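# Lift headset by headband, hold its cable in other gripper

## Task

With the right arm, keep the headset (not its cable) motionless by gripping the headband. The headset's lowest point must sit at least about a hand's length above the table, and no part of it may extend past the table edge. The right gripper must be commanded fully closed with the headband pinched between its fingers. Those fingers may touch the headband only. Apart from its cable and optionally the left arm, nothing may touch the headset. The left gripper must clamp the cable firmly in the middle of its fingers, not at the tips or edges, at a point below where the cable exits the ear cup. Between the ear cup and that clamp, the cable must hang well above the table and touch only itself, the headset or the arms. If the left arm were removed, the headset must drop no more than a little. The cable's loose end must not dangle below the tabletop. If that end ever goes well below the tabletop or far beyond the table edge, whether held or not, the task fails. Report completion once all of this holds. Apart from the requested hold, nothing may depend on the robot keeping it in place at the end.

## Robot and tools

Robot: two arms, left_arm and right_arm, each with six joints and a parallel gripper. The names are just labels and do not refer to image sides. Joint order, used everywhere: waist, shoulder, elbow, wrist pitch, wrist yaw, wrist roll.

Frame: a single world frame. The origin is on the tabletop midway between the arms, +z is up, +x points out over the table, and left_arm is on the +y side. Gripper fingers extend along the gripper's +z and close along its y. The reported end_effector_position (metres) is the point between the pads, about 1 cm short of the fingertips. The orientation is end_effector_quat_wxyz. Reported hand positions can be wrong, more so when the arm is reaching far.

execute_actions(actions): a list of actions, each up to 15 rows. Each row is one 1/30 s control step. If an action has fewer than 15 rows, its last row repeats to fill the 15 steps. Every row contains 14 numbers in [-1, 1]: left_arm's six joint values and its opening, then right_arm's six and its opening. Both arms must always be included. Joint values are offsets relative to the joint angles at the start of that action, not relative to the previous row. For the first action of a call, that start is the last reported state. Scale: 1.0 equals 1.202 rad for the waist, 1.258 for the shoulder, 1.238 for the elbow, 2.073 for the wrist pitch, and 2.022 each for wrist yaw and wrist roll. The opening is absolute: +1 is fully open (0.094 m pad gap) and -1 is closed. An empty list just returns the current state and images.

Joint ranges (rad): waist -2.618 to 3.054, shoulder 0 to 3.142, elbow 0 to 3.142, wrist pitch -1.571 to 1.571, wrist yaw -1.571 to 1.571, wrist roll -2.094 to 2.094. The true ends may differ by up to 0.036 rad. An action that asks a joint to go more than 0.036 rad outward beyond its range is rejected for both arms. If the first action of a call fails this check, or any action is malformed, nothing in the call runs. A joint pushed past its real end stops at that end, and the result may then say "joint sent to its limit". If that line is absent, it does not follow that more travel is available.

Motion limits: on each step, every joint target is clamped to a fixed lead over the measured angle. The leads are 0.202 rad (waist), 0.258 (shoulder), 0.238 (elbow), 0.573 (wrist pitch) and 0.522 (yaw, roll). If a target would put the gripper more than 70 mm from where it is now, all of that arm's targets are scaled back. A large change can therefore take several actions, and you should re-command whatever remains unfinished. Sending zero offsets can let an arm sag. To hold an arm in place, command the offsets back to the wanted angles first, then send zeros, and push further whenever a joint still falls short.

move(target, speed, blocking): target is a single 14-number row laid out like an execute_actions row. Its joint entries are offsets from the last reported "Joint positions", not from where the arm is when the move begins. Its openings are absolute and are applied immediately. All joints travel in sync, so the gripper follows a curved path. speed is in rad/s for the joint with the farthest to go: 0.01 to 2, default 0.5. Paths last 0.5 to 10 s and cut off at 10 s. The move does not avoid obstacles or the other arm, faster moves hit harder, and aiming beyond a contact presses harder. With blocking=false the result comes back after 0.5 s, and further actions or moves are refused until a result shows the move has ended. Use wait or stop before commanding again. The extra "move:" line reports how the move ended (done, off_target, moving, held, fault), limits=held or limits=none, and each arm's joint farthest from its target.

wait(seconds, 0 to 10): lets time pass while the last commands stay in force. It returns early if a running move finishes. stop(): brakes a running move to a halt. Braking needs some room, more after fast motion, and the fingers keep moving. zoom_image(camera, region): region is [x0, y0, x1, y1] in pixels, at most 504x504, and gives a closer look at that camera's latest image. Cameras: cam_head_left, cam_head_right, cam_high, cam_low, cam_left_wrist, cam_right_wrist, all 504x504. Calibration data (intrinsics K, distortion, T_world_to_cam) comes with the task and may be a little off. finished_scene(scene): ends the current scene, given its number, and cannot be undone. Call it only once the goal is met and stable.

Result lines: the state line gives each gripper's pose. Joint positions and Joint velocities list six joints per arm (rad, rad/s), then the pad gap (m). Joint targets shows the angles the joints are currently being driven toward. grip_measured is the measured opening on the command scale, with roughly 1 mm of per-gripper bias. "joint command not followed" means a clearance check changed some joint targets. Joint torques are total drive outputs and include offsets and noise. MOTOR HOT appears at 75 °C. At 90 °C the arm stops for 10 s. At 100 °C the arm goes limp and drops what it holds. Both stops show up as OVER-TEMPERATURE FAULT.

Gripping: to hold something, command an opening below grip_measured. About 0.03 below gives a firm grip, a smaller margin a lighter one. For this task the right gripper must be commanded to -1 on the headband. Pad force tops out at about 50 to 62 N and is weaker on parts thinner than about 2 mm.

Avoid: dropping the headset, dangling the cable's end below the tabletop or off the edge, knocking anything off the table, arm-to-arm collisions or pressing, and fast or hard impacts. The robot keeps executing your last command between replies. Brief external tugs or pushes can happen.

Each tool is called after "Request:" by a JSON object that holds its "fn" and its "kwargs", one argument or row to a line.

## Session

Request:
{"fn": "execute_actions", "kwargs": {
  "actions": []
}}

Scene clock: 0.00 s.
left_arm: end_effector_position=(+0.2444, +0.3054, +0.6056) grip_measured=+1.000 end_effector_quat_wxyz=(+0.867, -0.126, +0.481, +0.032) | right_arm: end_effector_position=(+0.0743, -0.0043, +0.2745) grip_measured=-0.826 end_effector_quat_wxyz=(+0.270, -0.642, +0.695, +0.175)
Joint names: [waist, shoulder, elbow, wrist pitch, wrist yaw, wrist roll]
Joint positions: left_arm=[-0.01   0.87   1.301  0.145 -0.381  0.016  0.094] | right_arm=[ 1.168  1.362  1.506 -1.062 -0.066 -0.256  0.008]
Joint velocities: left_arm=[-0.007  0.002 -0.012  0.007 -0.007 -0.022  0.   ] | right_arm=[-0.007 -0.002 -0.022 -0.051 -0.037  0.007 -0.001]
Joint torques (N m, as the arm reports them, + toward a larger angle): no reading
Motor temperatures (°C, as the motors report them): left_arm=[19 22 22 20 21 20] | right_arm=[22 21 21 21 19 22]
Joint targets: left_arm=[-0.010 0.866 1.307 0.139 -0.378 0.017] | right_arm=[1.168 1.354 1.515 -1.032 -0.062 -0.261]

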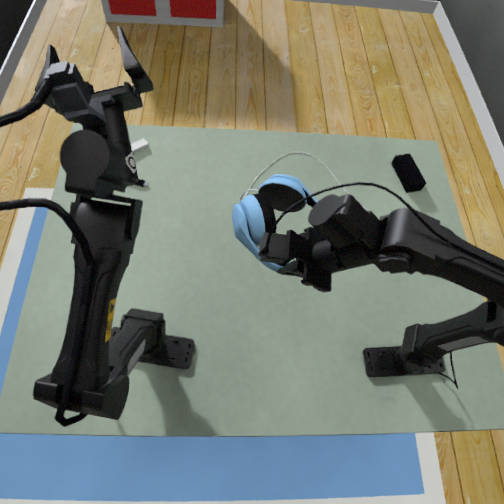

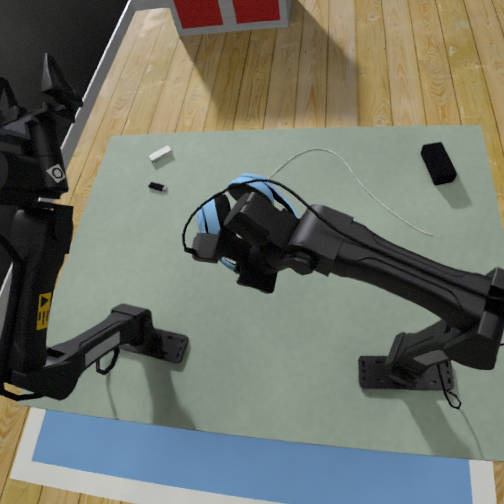

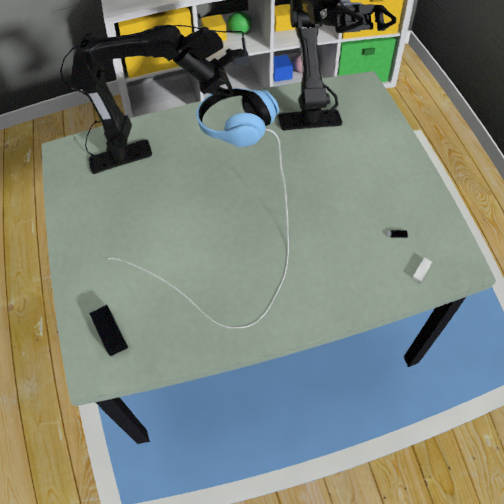

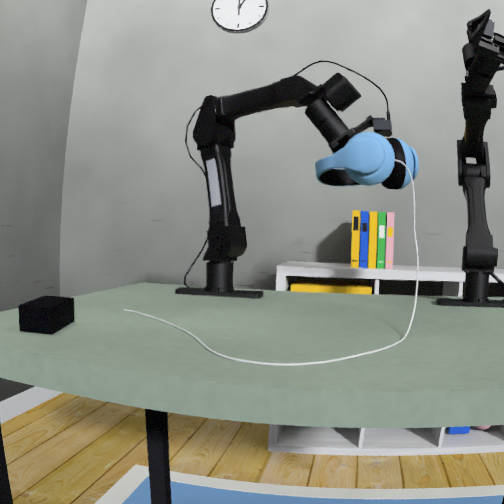

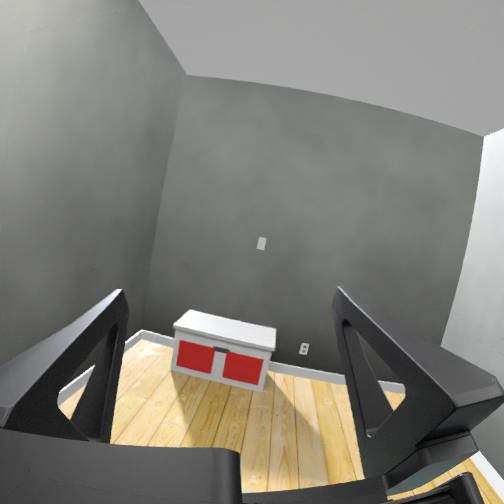

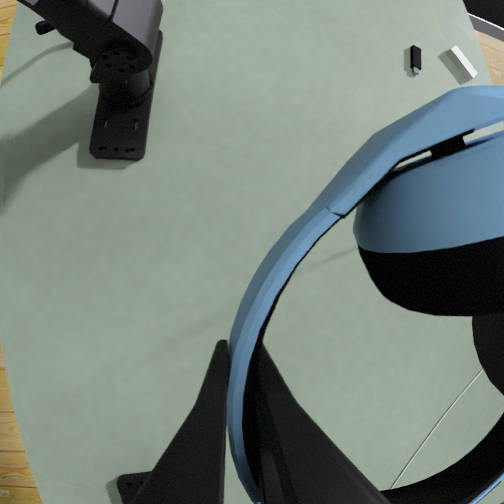

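Request:
{"fn": "move", "kwargs": {
  "target": [0.45,0.698,-0.724,0.578,0.78,0,1,0,-0.006,0.04,0.015,0,0,-1],
  "speed": 0.9
}}

Scene clock: 18.23 s.
left_arm: end_effector_position=(+0.3502, +0.2431, +0.1592) grip_measured=+1.000 end_effector_quat_wxyz=(+0.658, +0.288, +0.643, -0.267) | right_arm: end_effector_position=(+0.0718, -0.0088, +0.2709) grip_measured=-0.826 end_effector_quat_wxyz=(+0.258, -0.644, +0.700, +0.172)
Joint names: [waist, shoulder, elbow, wrist pitch, wrist yaw, wrist roll]
Joint positions: left_arm=[0.525 1.74  0.42  1.34  1.188 0.016 0.094] | right_arm=[ 1.168  1.362  1.506 -1.088 -0.07  -0.251  0.008]
Joint velocities: left_arm=[-0.012 -0.002 -0.007 -0.022 -0.051 -0.037  0.   ] | right_arm=[-0.007  0.002 -0.002  0.037  0.022  0.007 -0.   ]
Joint torques (N m, as the arm reports them, + toward a larger angle): left_arm=[ 0.56 -4.1   3.95  1.42  0.06 -0.02] | right_arm=[ 0.   -5.2  10.15  2.5   0.01 -0.05]
Motor temperatures (°C, as the motors report them): left_arm=[19 22 23 22 21 20] | right_arm=[22 22 22 24 19 22]
Joint targets: left_arm=[0.532 1.749 0.405 1.343 1.197 0.016] | right_arm=[1.168 1.354 1.556 -1.031 -0.066 -0.256]
move: off_target (right_arm); limits=none; left_arm: farthest joint: the elbow, 0.016 radians from its target (0.896 radians at the start); right_arm: farthest joint: the wrist pitch, 0.057 radians from its target (0.032 radians at the start)
camera_calibration (this result's frames):
cam_left_wrist: T_world_to_cam=[[-0.765057, -0.643951, 0.00376954, 0.41464], [-0.387136, 0.45525, -0.801794, 0.181845], [0.5146, -0.614877, -0.597589, 0.185142], [0, 0, 0, 1]] pos_world=[0.292348, 0.298063, 0.254878]
cam_right_wrist: T_world_to_cam=[[0.979823, -0.0769538, 0.184458, -0.126824], [-0.0754201, -0.997034, -0.015327, 0.039901], [0.18509, 0.00110591, -0.982721, 0.354784], [0, 0, 0, 1]] pos_world=[0.0616078, 0.0296307, 0.372659]

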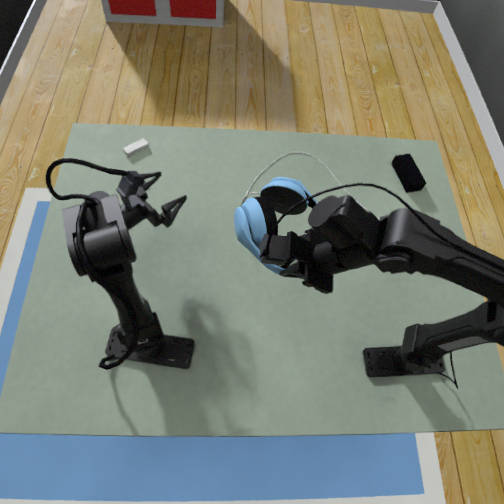

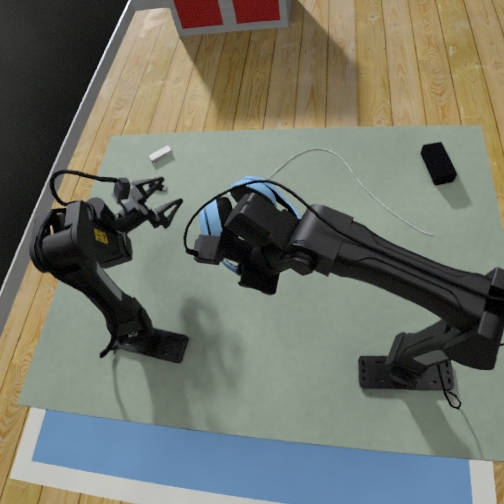

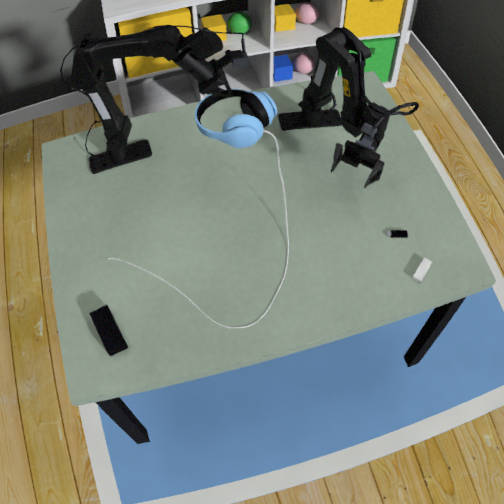

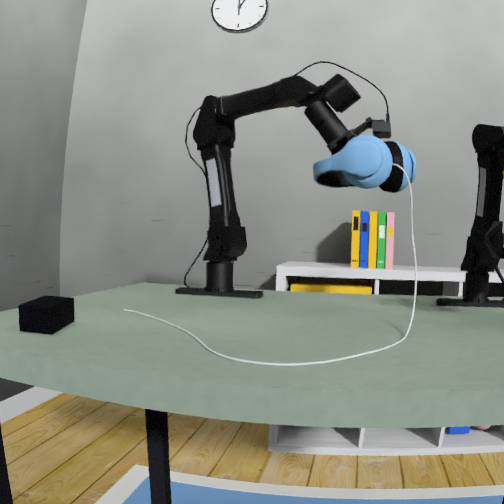

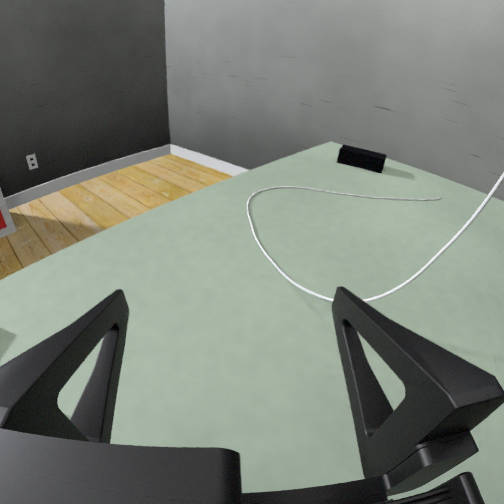

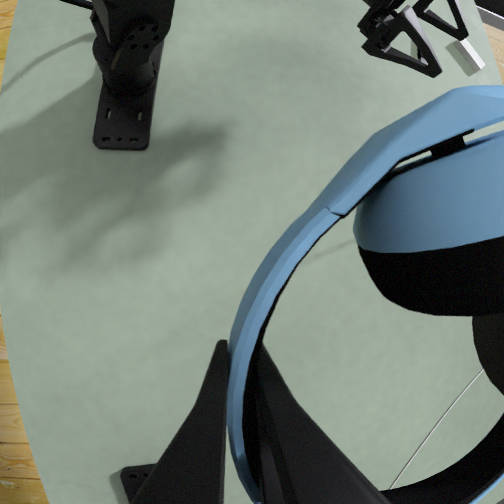

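Request:
{"fn": "move", "kwargs": {
  "target": [-0.25,0,-0.01,0,0.03,0,1,0,-0.04,0.08,0.03,0,0,-1],
  "speed": 0.3
}}

Scene clock: 23.23 s.
left_arm: end_effector_position=(+0.3167, +0.1362, +0.1591) grip_measured=+1.000 end_effector_quat_wxyz=(+0.602, +0.395, +0.584, -0.376) | right_arm: end_effector_position=(+0.0726, -0.0046, +0.2915) grip_measured=-0.826 end_effector_quat_wxyz=(+0.278, -0.637, +0.694, +0.186)
Joint names: [waist, shoulder, elbow, wrist pitch, wrist yaw, wrist roll]
Joint positions: left_arm=[0.229 1.74  0.42  1.34  1.239 0.016 0.094] | right_arm=[ 1.168  1.362  1.563 -1.094 -0.074 -0.246  0.008]
Joint velocities: left_arm=[ 0.012 -0.022 -0.022 -0.007 -0.066  0.007  0.   ] | right_arm=[-0.012  0.002 -0.007 -0.066 -0.022  0.037 -0.002]
Joint torques (N m, as the arm reports them, + toward a larger angle): left_arm=[-0.6  -4.91  4.3   1.33  0.06 -0.02] | right_arm=[-0.01 -8.04  9.57  2.72  0.02 -0.06]
Motor temperatures (°C, as the motors report them): left_arm=[19 23 23 22 21 20] | right_arm=[22 22 23 25 19 22]
Joint targets: left_arm=[0.224 1.740 0.408 1.340 1.248 0.016] | right_arm=[1.168 1.311 1.605 -1.025 -0.070 -0.252]
move: off_target (right_arm); limits=none; left_arm: farthest joint: the elbow, 0.013 radians from its target (0.013 radians at the start); right_arm: farthest joint: the wrist pitch, 0.068 radians from its target (0.062 radians at the start)
camera_calibration (this result's frames):
cam_left_wrist: T_world_to_cam=[[-0.938366, -0.345629, 0.00310181, 0.334609], [-0.209127, 0.560579, -0.80126, 0.146623], [0.2752, -0.752524, -0.598309, 0.231274], [0, 0, 0, 1]] pos_world=[0.281002, 0.207496, 0.254819]
cam_right_wrist: T_world_to_cam=[[0.977536, -0.0875314, 0.191735, -0.133067], [-0.076328, -0.994957, -0.065072, 0.0590133], [0.196464, 0.0489755, -0.979287, 0.373342], [0, 0, 0, 1]] pos_world=[0.0612335, 0.0287836, 0.394963]

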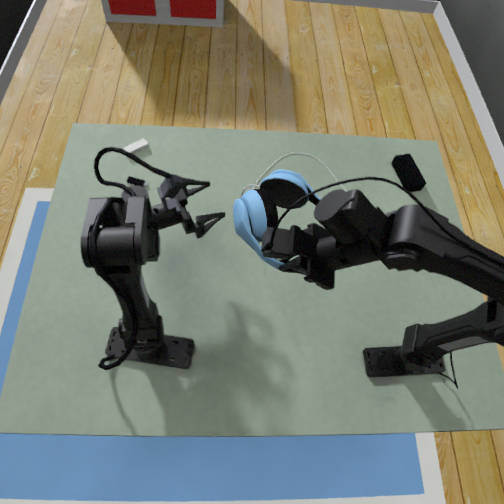

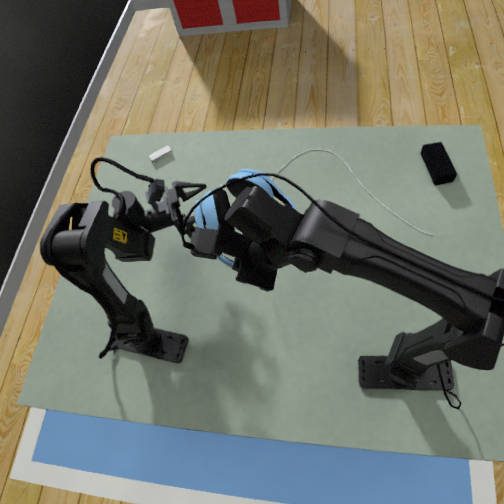

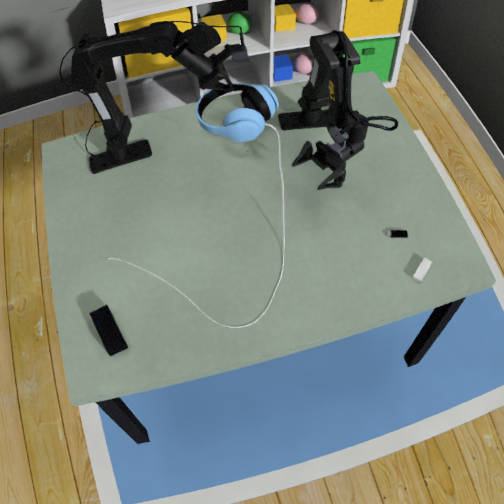

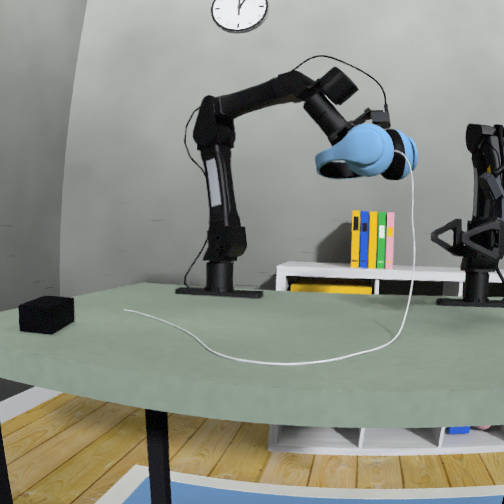

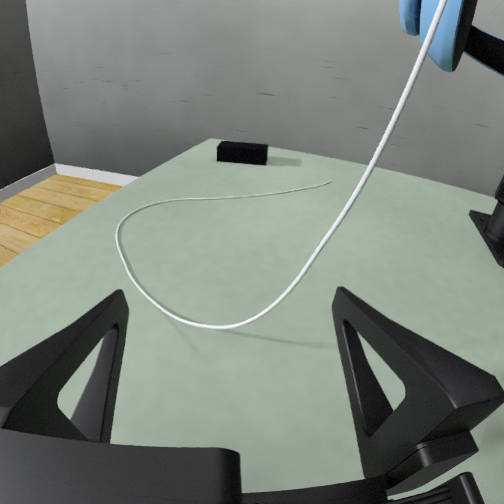

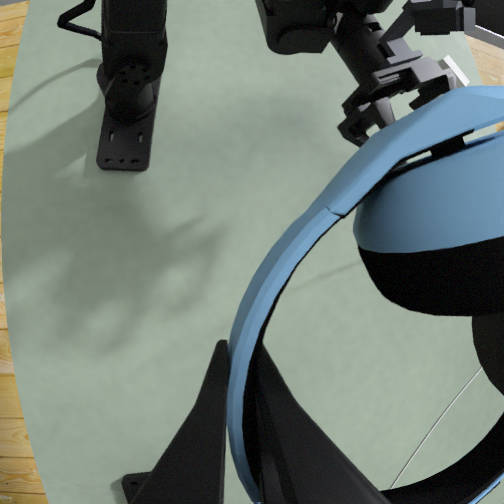

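Request:
{"fn": "move", "kwargs": {
  "target": [-0.22,0,-0.01,0,0.02,0,1,0,-0.04,0.034,0.033,0,0,-1],
  "speed": 0.25
}}

Scene clock: 28.33 s.
left_arm: end_effector_position=(+0.2645, +0.0569, +0.1590) grip_measured=+1.000 end_effector_quat_wxyz=(+0.541, +0.475, +0.521, -0.459) | right_arm: end_effector_position=(+0.0718, -0.0049, +0.2911) grip_measured=-0.826 end_effector_quat_wxyz=(+0.276, -0.636, +0.696, +0.187)
Joint names: [waist, shoulder, elbow, wrist pitch, wrist yaw, wrist roll]
Joint positions: left_arm=[-0.029  1.74   0.42   1.34   1.271  0.016  0.094] | right_arm=[ 1.168  1.362  1.563 -1.096 -0.078 -0.241  0.008]
Joint velocities: left_arm=[ 0.002  0.032 -0.012  0.051  0.007 -0.007  0.   ] | right_arm=[ 0.007 -0.007 -0.012  0.007 -0.051 -0.007 -0.001]
Joint torques (N m, as the arm reports them, + toward a larger angle): left_arm=[-0.63 -4.76  4.22  1.36  0.1   0.  ] | right_arm=[ 0.   -8.02  9.55  2.74  0.01 -0.06]
Motor temperatures (°C, as the motors report them): left_arm=[19 23 23 22 21 20] | right_arm=[22 23 23 26 19 22]
Joint targets: left_arm=[-0.035 1.740 0.408 1.340 1.280 0.016] | right_arm=[1.168 1.311 1.605 -1.026 -0.074 -0.246]
move: off_target (right_arm); limits=none; left_arm: farthest joint: the elbow, 0.013 radians from its target (0.013 radians at the start); right_arm: farthest joint: the wrist pitch, 0.071 radians from its target (0.068 radians at the start)
camera_calibration (this result's frames):
cam_left_wrist: T_world_to_cam=[[-0.99806, -0.0621944, 0.00293834, 0.257834], [-0.0395923, 0.597518, -0.800877, 0.133065], [0.0480544, -0.79944, -0.598821, 0.248729], [0, 0, 0, 1]] pos_world=[0.250649, 0.135371, 0.254756]
cam_right_wrist: T_world_to_cam=[[0.978623, -0.0893405, 0.185242, -0.130471], [-0.0787496, -0.994852, -0.0637781, 0.0584319], [0.189987, 0.047827, -0.980621, 0.373984], [0, 0, 0, 1]] pos_world=[0.0612318, 0.0285882, 0.394632]

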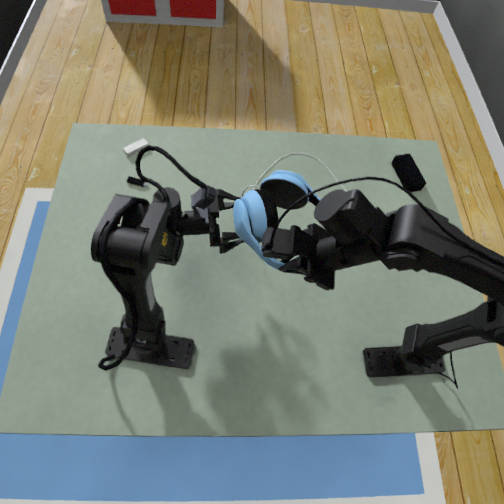

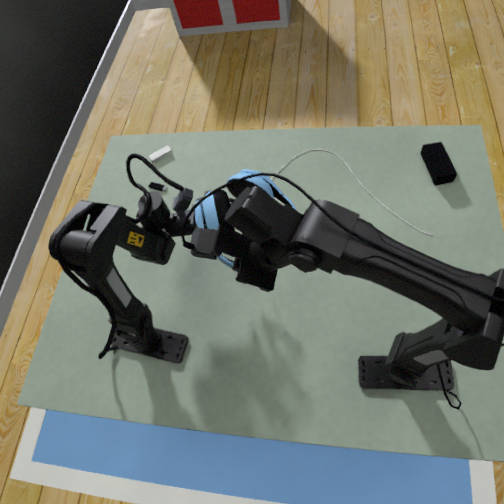

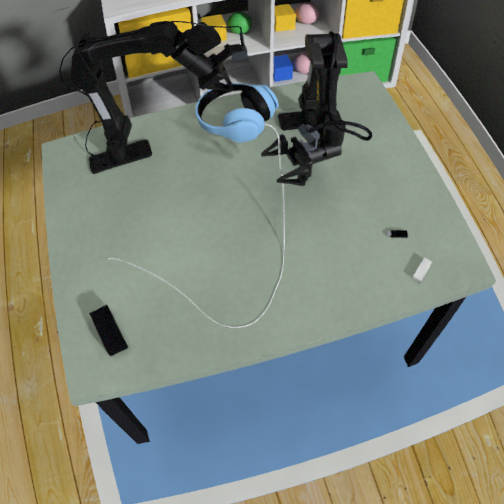

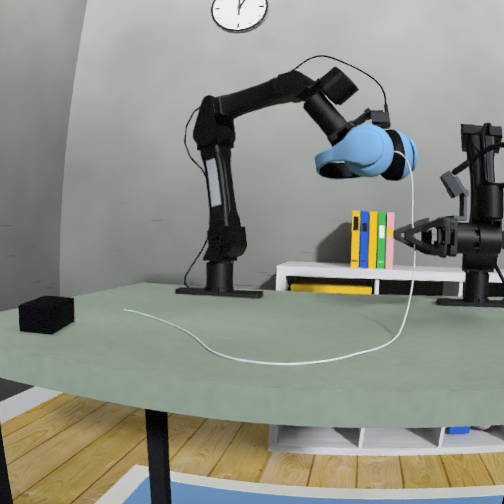

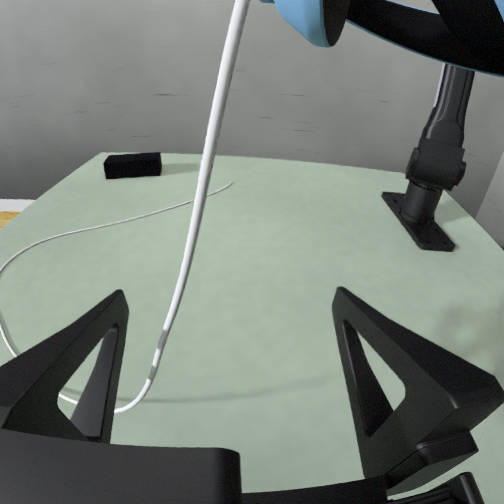

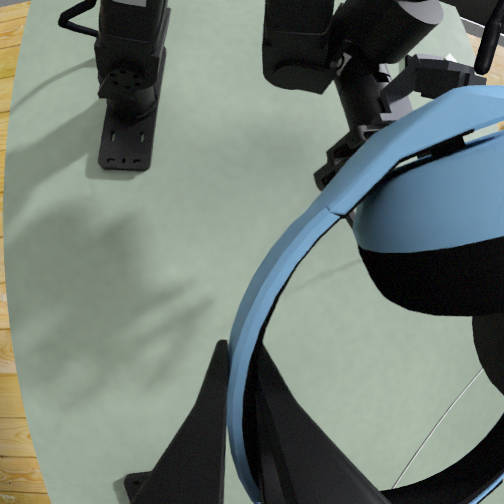

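Between the fingers; nudge slightly deeper, center and close.

Request:
{"fn": "execute_actions", "kwargs": {
  "actions": [
    [[-0.03,0,0,0,-0.07,0,0.6,0,-0.04,0.034,0.034,0,0,-1]],
    [[0,0,0,0,0,0,-0.4,0,-0.04,0.034,0.034,0,0,-1]],
    [[0,0,0,0,0,0,-1,0,-0.04,0.034,0.034,0,0,-1]],
    [[0,0,0,0,0,0,-1,0,-0.04,0.034,0.034,0,0,-1]]
  ]
}}

Request:
{"fn": "zoom_image", "kwargs": {
  "camera": "cam_low",
  "region": [300,100,504,300]
}}

Request:
{"fn": "zoom_image", "kwargs": {
  "camera": "cam_high",
  "region": [180,50,350,220]
}}

Scene clock: 36.50 s.
left_arm: end_effector_position=(+0.2804, +0.0525, +0.1594) grip_measured=-0.973 end_effector_quat_wxyz=(+0.563, +0.448, +0.543, -0.433) | right_arm: end_effector_position=(+0.0699, -0.0041, +0.2914) grip_measured=-0.826 end_effector_quat_wxyz=(+0.271, -0.630, +0.701, +0.195)
Joint names: [waist, shoulder, elbow, wrist pitch, wrist yaw, wrist roll]
Joint positions: left_arm=[-0.059  1.74   0.42   1.34   1.143  0.016  0.001] | right_arm=[ 1.168  1.362  1.563 -1.096 -0.089 -0.219  0.008]
Joint velocities: left_arm=[ 0.007  0.007 -0.012  0.007 -0.007 -0.022 -0.   ] | right_arm=[-0.007 -0.007 -0.002  0.051 -0.007 -0.022 -0.   ]
Joint torques (N m, as the arm reports them, + toward a larger angle): left_arm=[ 0.08 -4.82  5.37  1.39  0.03  0.  ] | right_arm=[-0.03 -8.02  9.57  2.74  0.   -0.07]
Motor temperatures (°C, as the motors report them): left_arm=[19 23 23 23 21 20] | right_arm=[22 23 24 27 19 22]
Joint targets: left_arm=[-0.059 1.740 0.420 1.340 1.143 0.016] | right_arm=[1.168 1.311 1.605 -1.026 -0.086 -0.225]
camera_calibration (this result's frames):
cam_left_wrist: T_world_to_cam=[[-0.98706, -0.160306, 0.00371938, 0.275399], [-0.0986153, 0.588594, -0.802391, 0.153956], [0.126439, -0.792376, -0.596787, 0.222014], [0, 0, 0, 1]] pos_world=[0.258947, 0.129449, 0.255004]
cam_right_wrist: T_world_to_cam=[[0.981439, -0.100088, 0.163586, -0.122532], [-0.0898549, -0.993575, -0.0688166, 0.061295], [0.169422, 0.0528403, -0.984126, 0.377033], [0, 0, 0, 1]] pos_world=[0.0618877, 0.0287147, 0.395311]

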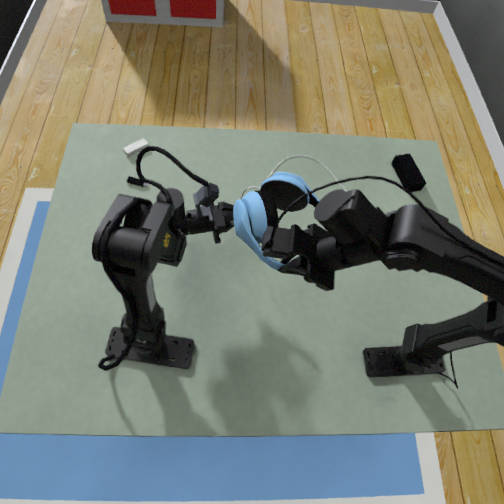

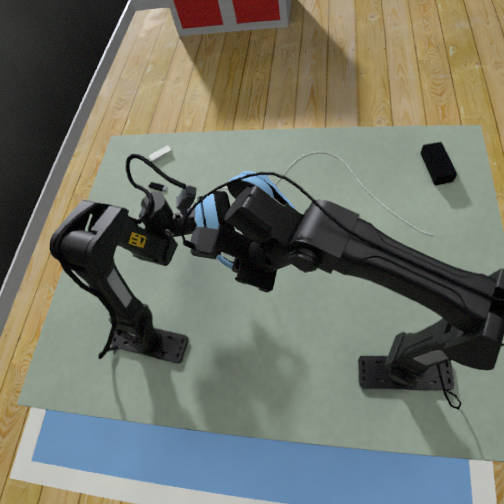

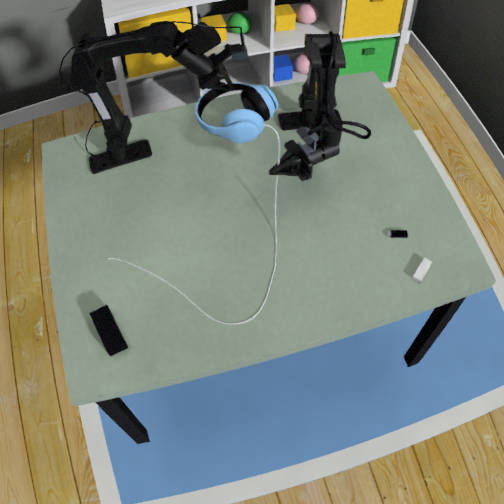

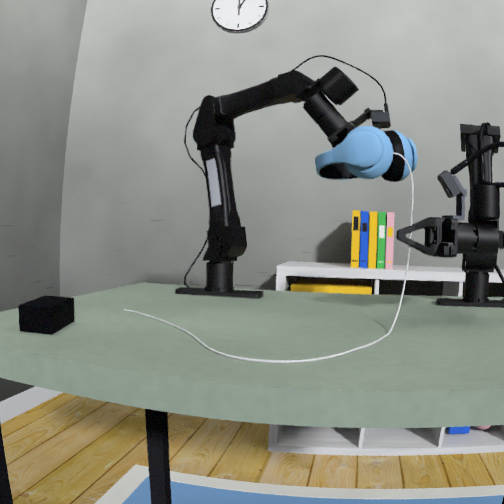

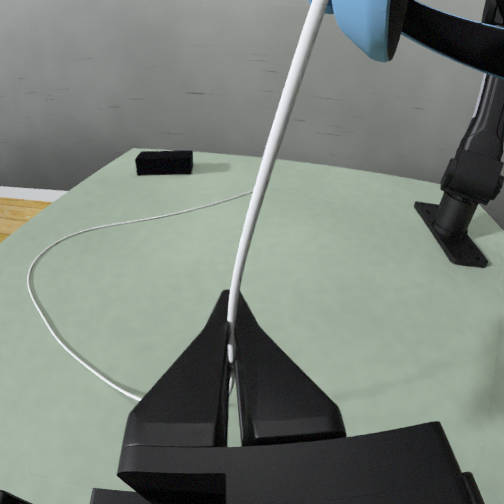

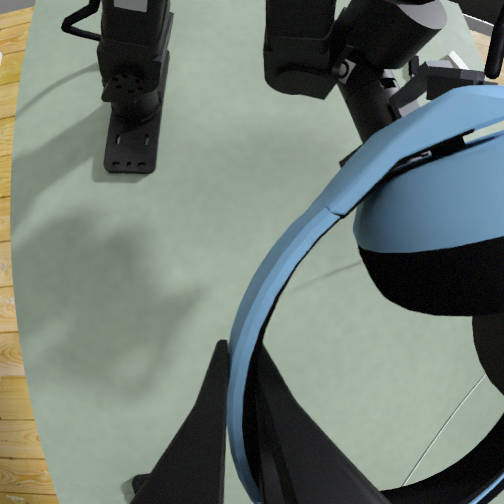

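Region (300, 100, 504, 300) of cam_low's 504x504 image, scaled by 2.471, with more detail than that image has; it fills the top 494 rows of this view, and the rest is white.

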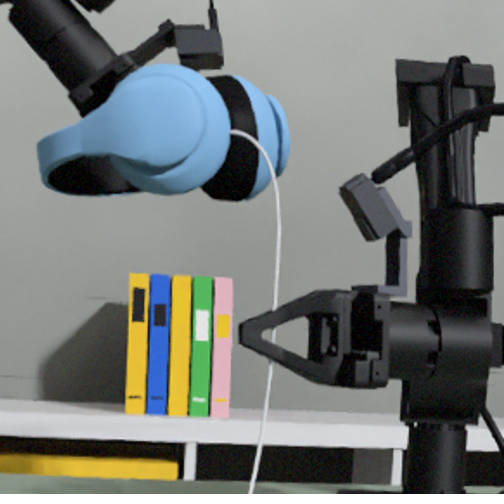

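Region (180, 50, 350, 220) of cam_high's 504x504 image, scaled by 2.965, with more detail than that image has.

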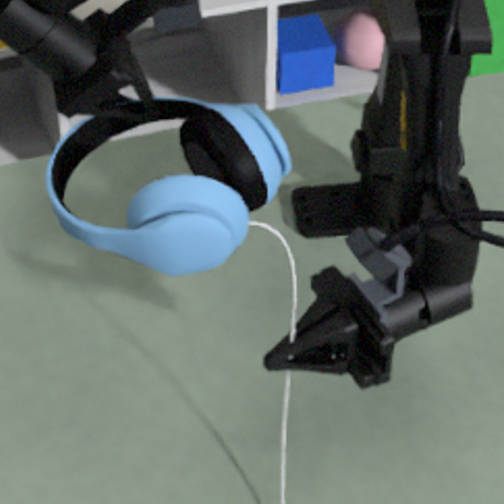

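Request:
{"fn": "execute_actions", "kwargs": {
  "actions": [
    [[0,0,0,0,0,0,-0.7,0,-0.04,0.034,0.034,0.002,-0.003,-1]],
    [[0.035,0,0,0,0.02,0,-0.7,0,-0.04,0.034,0.034,0.002,-0.003,-1]],
    [[0,0,0,0,0,0,-1,0,-0.04,0.034,0.034,0.002,-0.003,-1]],
    [[0,0,0,0,0,0,-1,0,-0.04,0.034,0.034,0.002,-0.003,-1]]
  ]
}}

Request:
{"fn": "zoom_image", "kwargs": {
  "camera": "cam_low",
  "region": [370,190,470,290]
}}

Scene clock: 42.37 s.
left_arm: end_effector_position=(+0.2832, +0.0620, +0.1593) grip_measured=-0.975 end_effector_quat_wxyz=(+0.564, +0.447, +0.545, -0.431) | right_arm: end_effector_position=(+0.0700, -0.0040, +0.2915) grip_measured=-0.826 end_effector_quat_wxyz=(+0.272, -0.630, +0.701, +0.195)
Joint names: [waist, shoulder, elbow, wrist pitch, wrist yaw, wrist roll]
Joint positions: left_arm=[-0.022  1.74   0.42   1.34   1.173  0.016  0.001] | right_arm=[ 1.168  1.362  1.563 -1.095 -0.089 -0.219  0.008]
Joint velocities: left_arm=[ 0.007  0.022  0.002 -0.007  0.022 -0.022 -0.   ] | right_arm=[-0.002 -0.032 -0.022 -0.037  0.007 -0.007  0.001]
Joint torques (N m, as the arm reports them, + toward a larger angle): left_arm=[-0.01 -4.89  5.2   1.39 -0.05  0.  ] | right_arm=[-0.01 -8.04  9.55  2.75  0.01 -0.07]
Motor temperatures (°C, as the motors report them): left_arm=[19 23 23 23 21 20] | right_arm=[22 23 24 28 19 22]
Joint targets: left_arm=[-0.022 1.740 0.420 1.340 1.173 0.016] | right_arm=[1.168 1.311 1.605 -1.024 -0.085 -0.225]
camera_calibration (this result's frames):
cam_left_wrist: T_world_to_cam=[[-0.986063, -0.166336, 0.00350252, 0.279751], [-0.102118, 0.588483, -0.802035, 0.149501], [0.131346, -0.791215, -0.597267, 0.227738], [0, 0, 0, 1]] pos_world=[0.261206, 0.138744, 0.254945]
cam_right_wrist: T_world_to_cam=[[0.981404, -0.100504, 0.16354, -0.122574], [-0.090147, -0.993495, -0.0695807, 0.0616886], [0.16947, 0.0535441, -0.98408, 0.377119], [0, 0, 0, 1]] pos_world=[0.0619457, 0.0287756, 0.395454]

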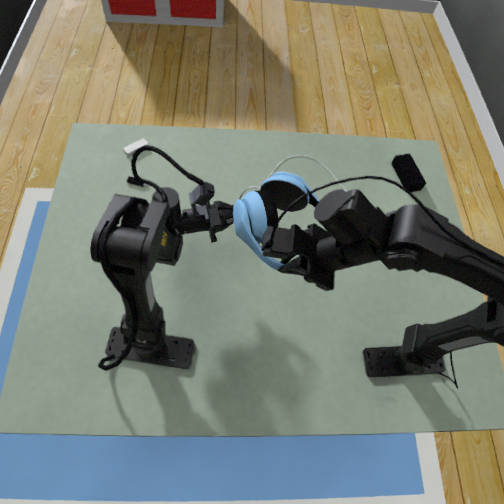

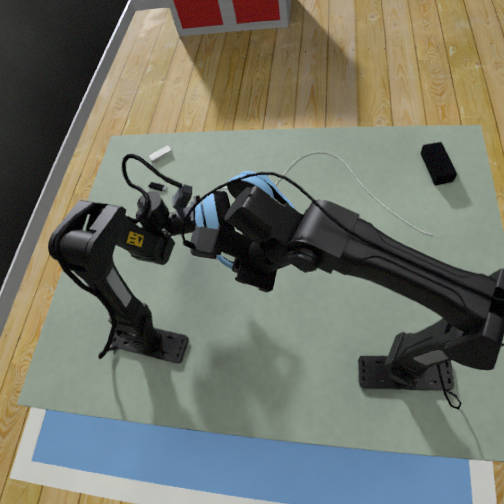

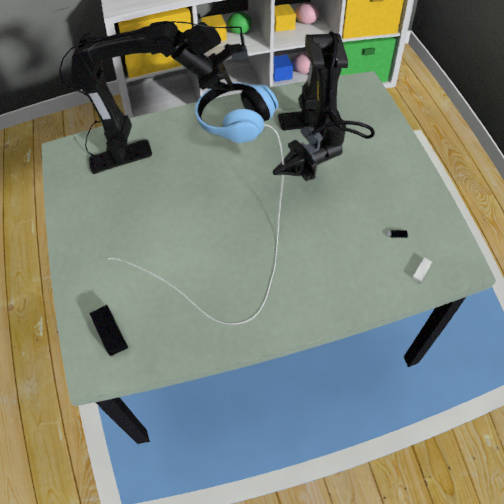

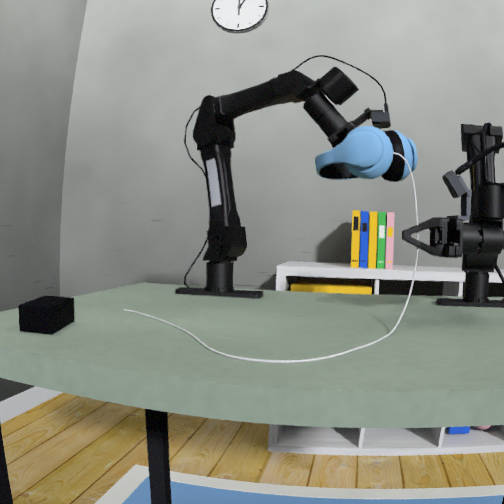

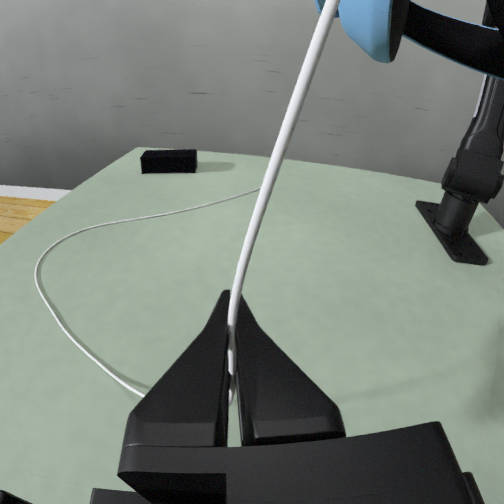

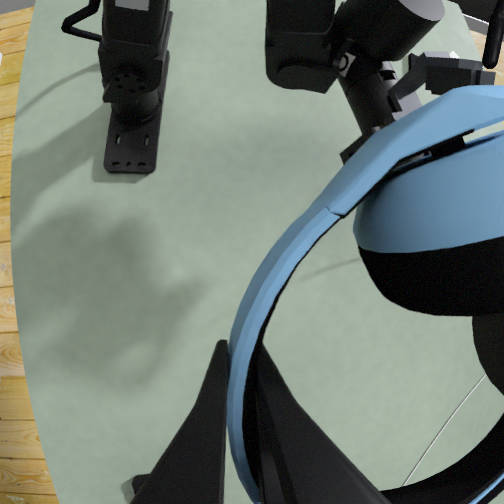

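Region (370, 190, 470, 290) of cam_low's 504x504 image, scaled by 5.040, with more detail than that image has.

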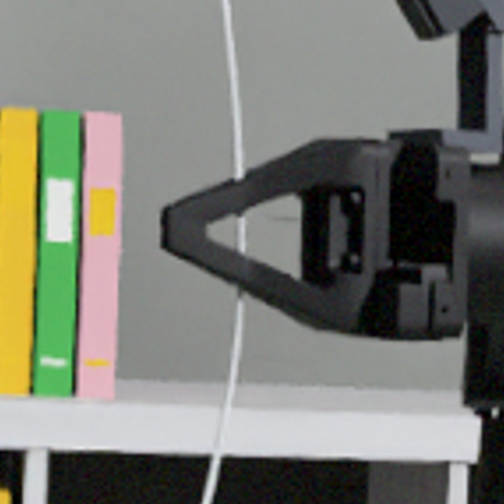

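The cable got dragged along; I'll open wider so it springs back.

Request:
{"fn": "execute_actions", "kwargs": {
  "actions": [
    [[0,0,0,0,0,0,0.2,0,-0.04,0.034,0.034,0.002,-0.003,-1]],
    [[0,0,0,0,0,0,0.2,0,-0.04,0.034,0.034,0.002,-0.003,-1]]
  ]
}}

Request:
{"fn": "execute_actions", "kwargs": {
  "actions": [
    [[0,0,0,0,0,0,-0.6,0,-0.04,0.034,0.034,0.002,-0.003,-1]],
    [[0,0,0,0,0,0,-1,0,-0.04,0.034,0.034,0.002,-0.003,-1]],
    [[0,0,0,0,0,0,-1,0,-0.04,0.034,0.034,0.002,-0.003,-1]]
  ]
}}

Request:
{"fn": "zoom_image", "kwargs": {
  "camera": "cam_low",
  "region": [370,190,470,290]
}}

Scene clock: 48.13 s.
left_arm: end_effector_position=(+0.2832, +0.0620, +0.1593) grip_measured=+0.197 end_effector_quat_wxyz=(+0.564, +0.447, +0.545, -0.431) | right_arm: end_effector_position=(+0.0700, -0.0040, +0.2915) grip_measured=-0.826 end_effector_quat_wxyz=(+0.272, -0.630, +0.701, +0.195)
Joint names: [waist, shoulder, elbow, wrist pitch, wrist yaw, wrist roll]
Joint positions: left_arm=[-0.022  1.74   0.42   1.34   1.173  0.016  0.056] | right_arm=[ 1.168  1.362  1.563 -1.095 -0.089 -0.219  0.008]
Joint velocities: left_arm=[ 0.007 -0.027 -0.012 -0.022 -0.007  0.022  0.001] | right_arm=[-0.007  0.012 -0.022  0.066  0.007 -0.007 -0.   ]
Joint torques (N m, as the arm reports them, + toward a larger angle): left_arm=[ 0.05 -5.07  5.41  1.41 -0.01 -0.05] | right_arm=[-0.01 -8.03  9.55  2.75  0.02 -0.07]
Motor temperatures (°C, as the motors report them): left_arm=[19 23 23 23 21 20] | right_arm=[22 24 24 29 19 22]
Joint targets: left_arm=[-0.022 1.740 0.420 1.340 1.173 0.016] | right_arm=[1.168 1.311 1.605 -1.025 -0.085 -0.225]
camera_calibration (this result's frames):
cam_left_wrist: T_world_to_cam=[[-0.986063, -0.166336, 0.00350252, 0.279751], [-0.102118, 0.588483, -0.802035, 0.149501], [0.131346, -0.791215, -0.597267, 0.227738], [0, 0, 0, 1]] pos_world=[0.261206, 0.138744, 0.254945]
cam_right_wrist: T_world_to_cam=[[0.981404, -0.100504, 0.16354, -0.122574], [-0.090147, -0.993495, -0.0695807, 0.0616886], [0.16947, 0.0535441, -0.98408, 0.377119], [0, 0, 0, 1]] pos_world=[0.0619457, 0.0287756, 0.395454]

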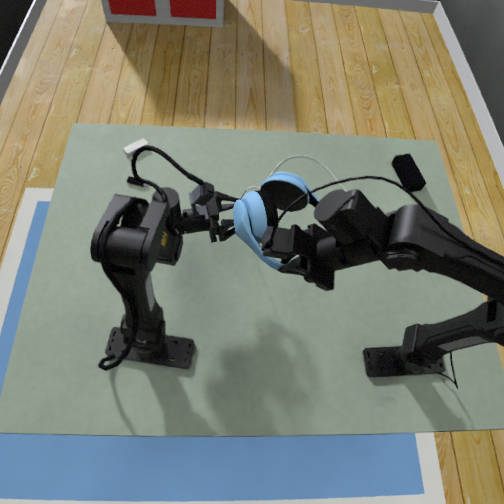

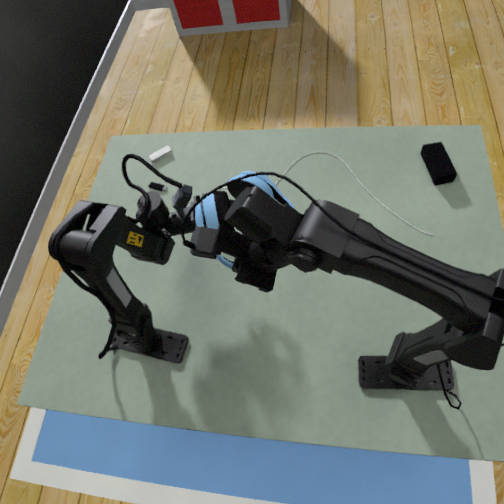

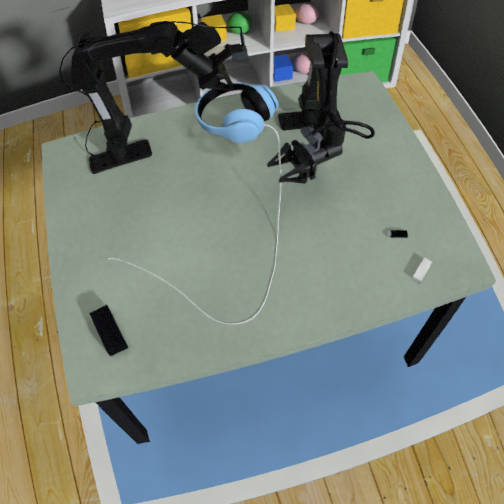

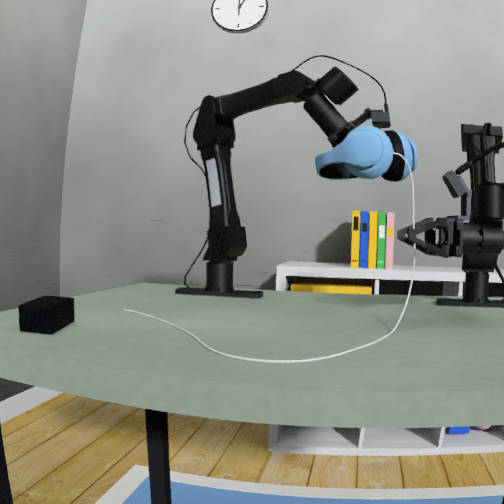

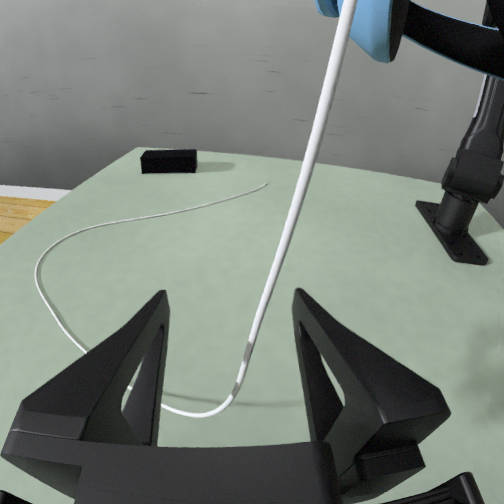

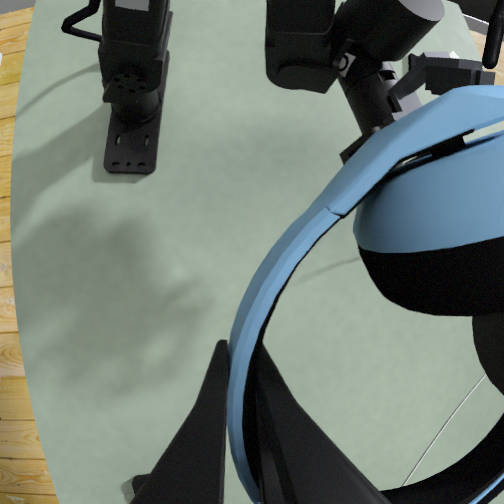

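Scene clock: 49.63 s.
left_arm: end_effector_position=(+0.2832, +0.0620, +0.1593) grip_measured=-0.973 end_effector_quat_wxyz=(+0.564, +0.447, +0.545, -0.431) | right_arm: end_effector_position=(+0.0700, -0.0039, +0.2916) grip_measured=-0.826 end_effector_quat_wxyz=(+0.272, -0.630, +0.701, +0.195)
Joint names: [waist, shoulder, elbow, wrist pitch, wrist yaw, wrist roll]
Joint positions: left_arm=[-0.022  1.74   0.42   1.34   1.173  0.016  0.001] | right_arm=[ 1.168  1.362  1.563 -1.095 -0.089 -0.219  0.008]
Joint velocities: left_arm=[-0.002 -0.022  0.007 -0.051 -0.081 -0.022 -0.   ] | right_arm=[ 0.002 -0.002 -0.022 -0.022 -0.051 -0.022 -0.001]
Joint torques (N m, as the arm reports them, + toward a larger angle): left_arm=[-0.33 -4.84  5.14  1.42  0.01 -0.02] | right_arm=[-0.02 -8.04  9.54  2.74  0.02 -0.07]
Motor temperatures (°C, as the motors report them): left_arm=[19 23 23 23 21 20] | right_arm=[22 24 24 29 19 22]
Joint targets: left_arm=[-0.022 1.740 0.420 1.340 1.173 0.016] | right_arm=[1.168 1.311 1.605 -1.024 -0.085 -0.225]
camera_calibration (this result's frames):
cam_left_wrist: T_world_to_cam=[[-0.986063, -0.166336, 0.00350252, 0.279751], [-0.102118, 0.588483, -0.802035, 0.149501], [0.131346, -0.791215, -0.597267, 0.227738], [0, 0, 0, 1]] pos_world=[0.261206, 0.138744, 0.254945]
cam_right_wrist: T_world_to_cam=[[0.981382, -0.100562, 0.163635, -0.122629], [-0.0901376, -0.99347, -0.0699477, 0.0618701], [0.169601, 0.0538957, -0.984038, 0.37715], [0, 0, 0, 1]] pos_world=[0.0619576, 0.0288075, 0.395524]

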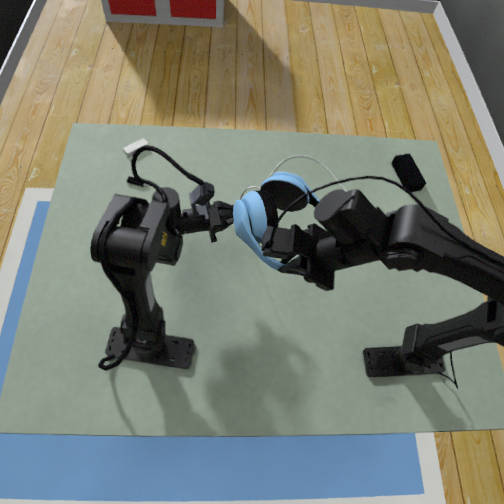

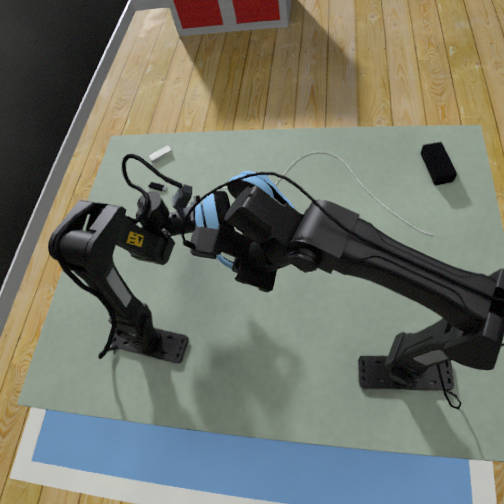

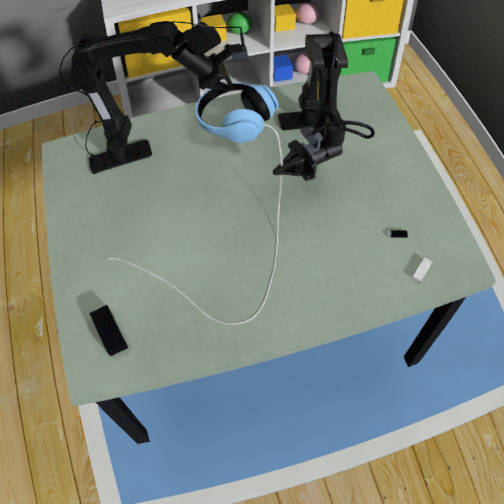

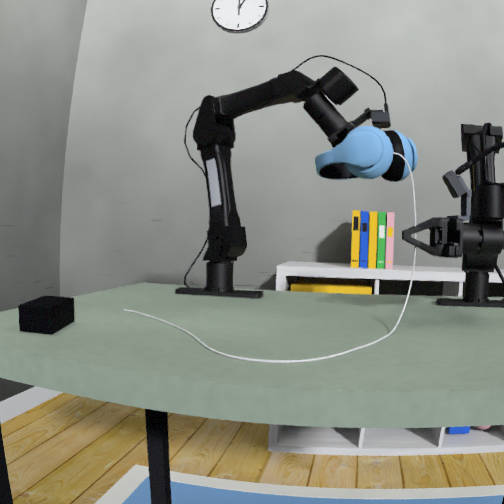

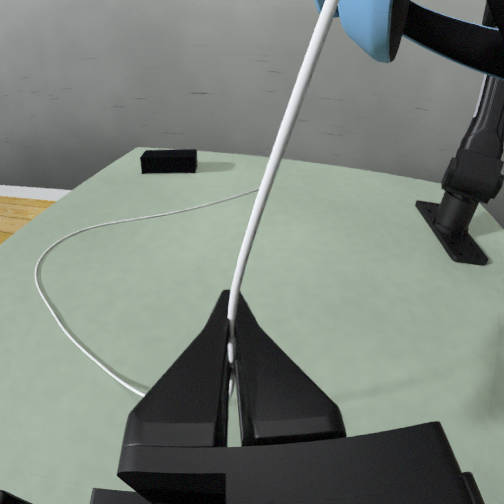

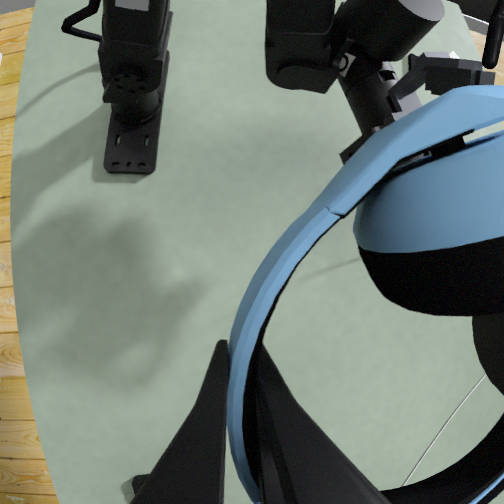

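Region (370, 190, 470, 290) of cam_low's 504x504 image, scaled by 5.040, with more detail than that image has.

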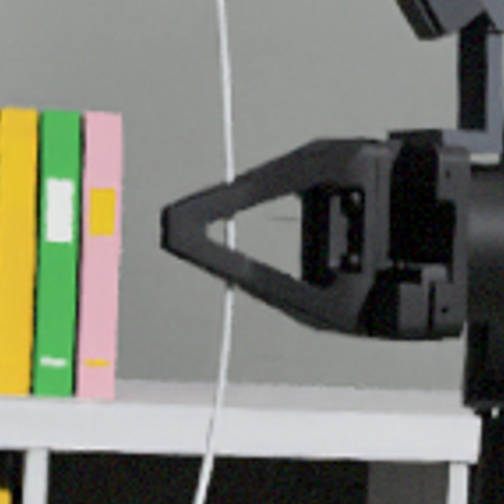

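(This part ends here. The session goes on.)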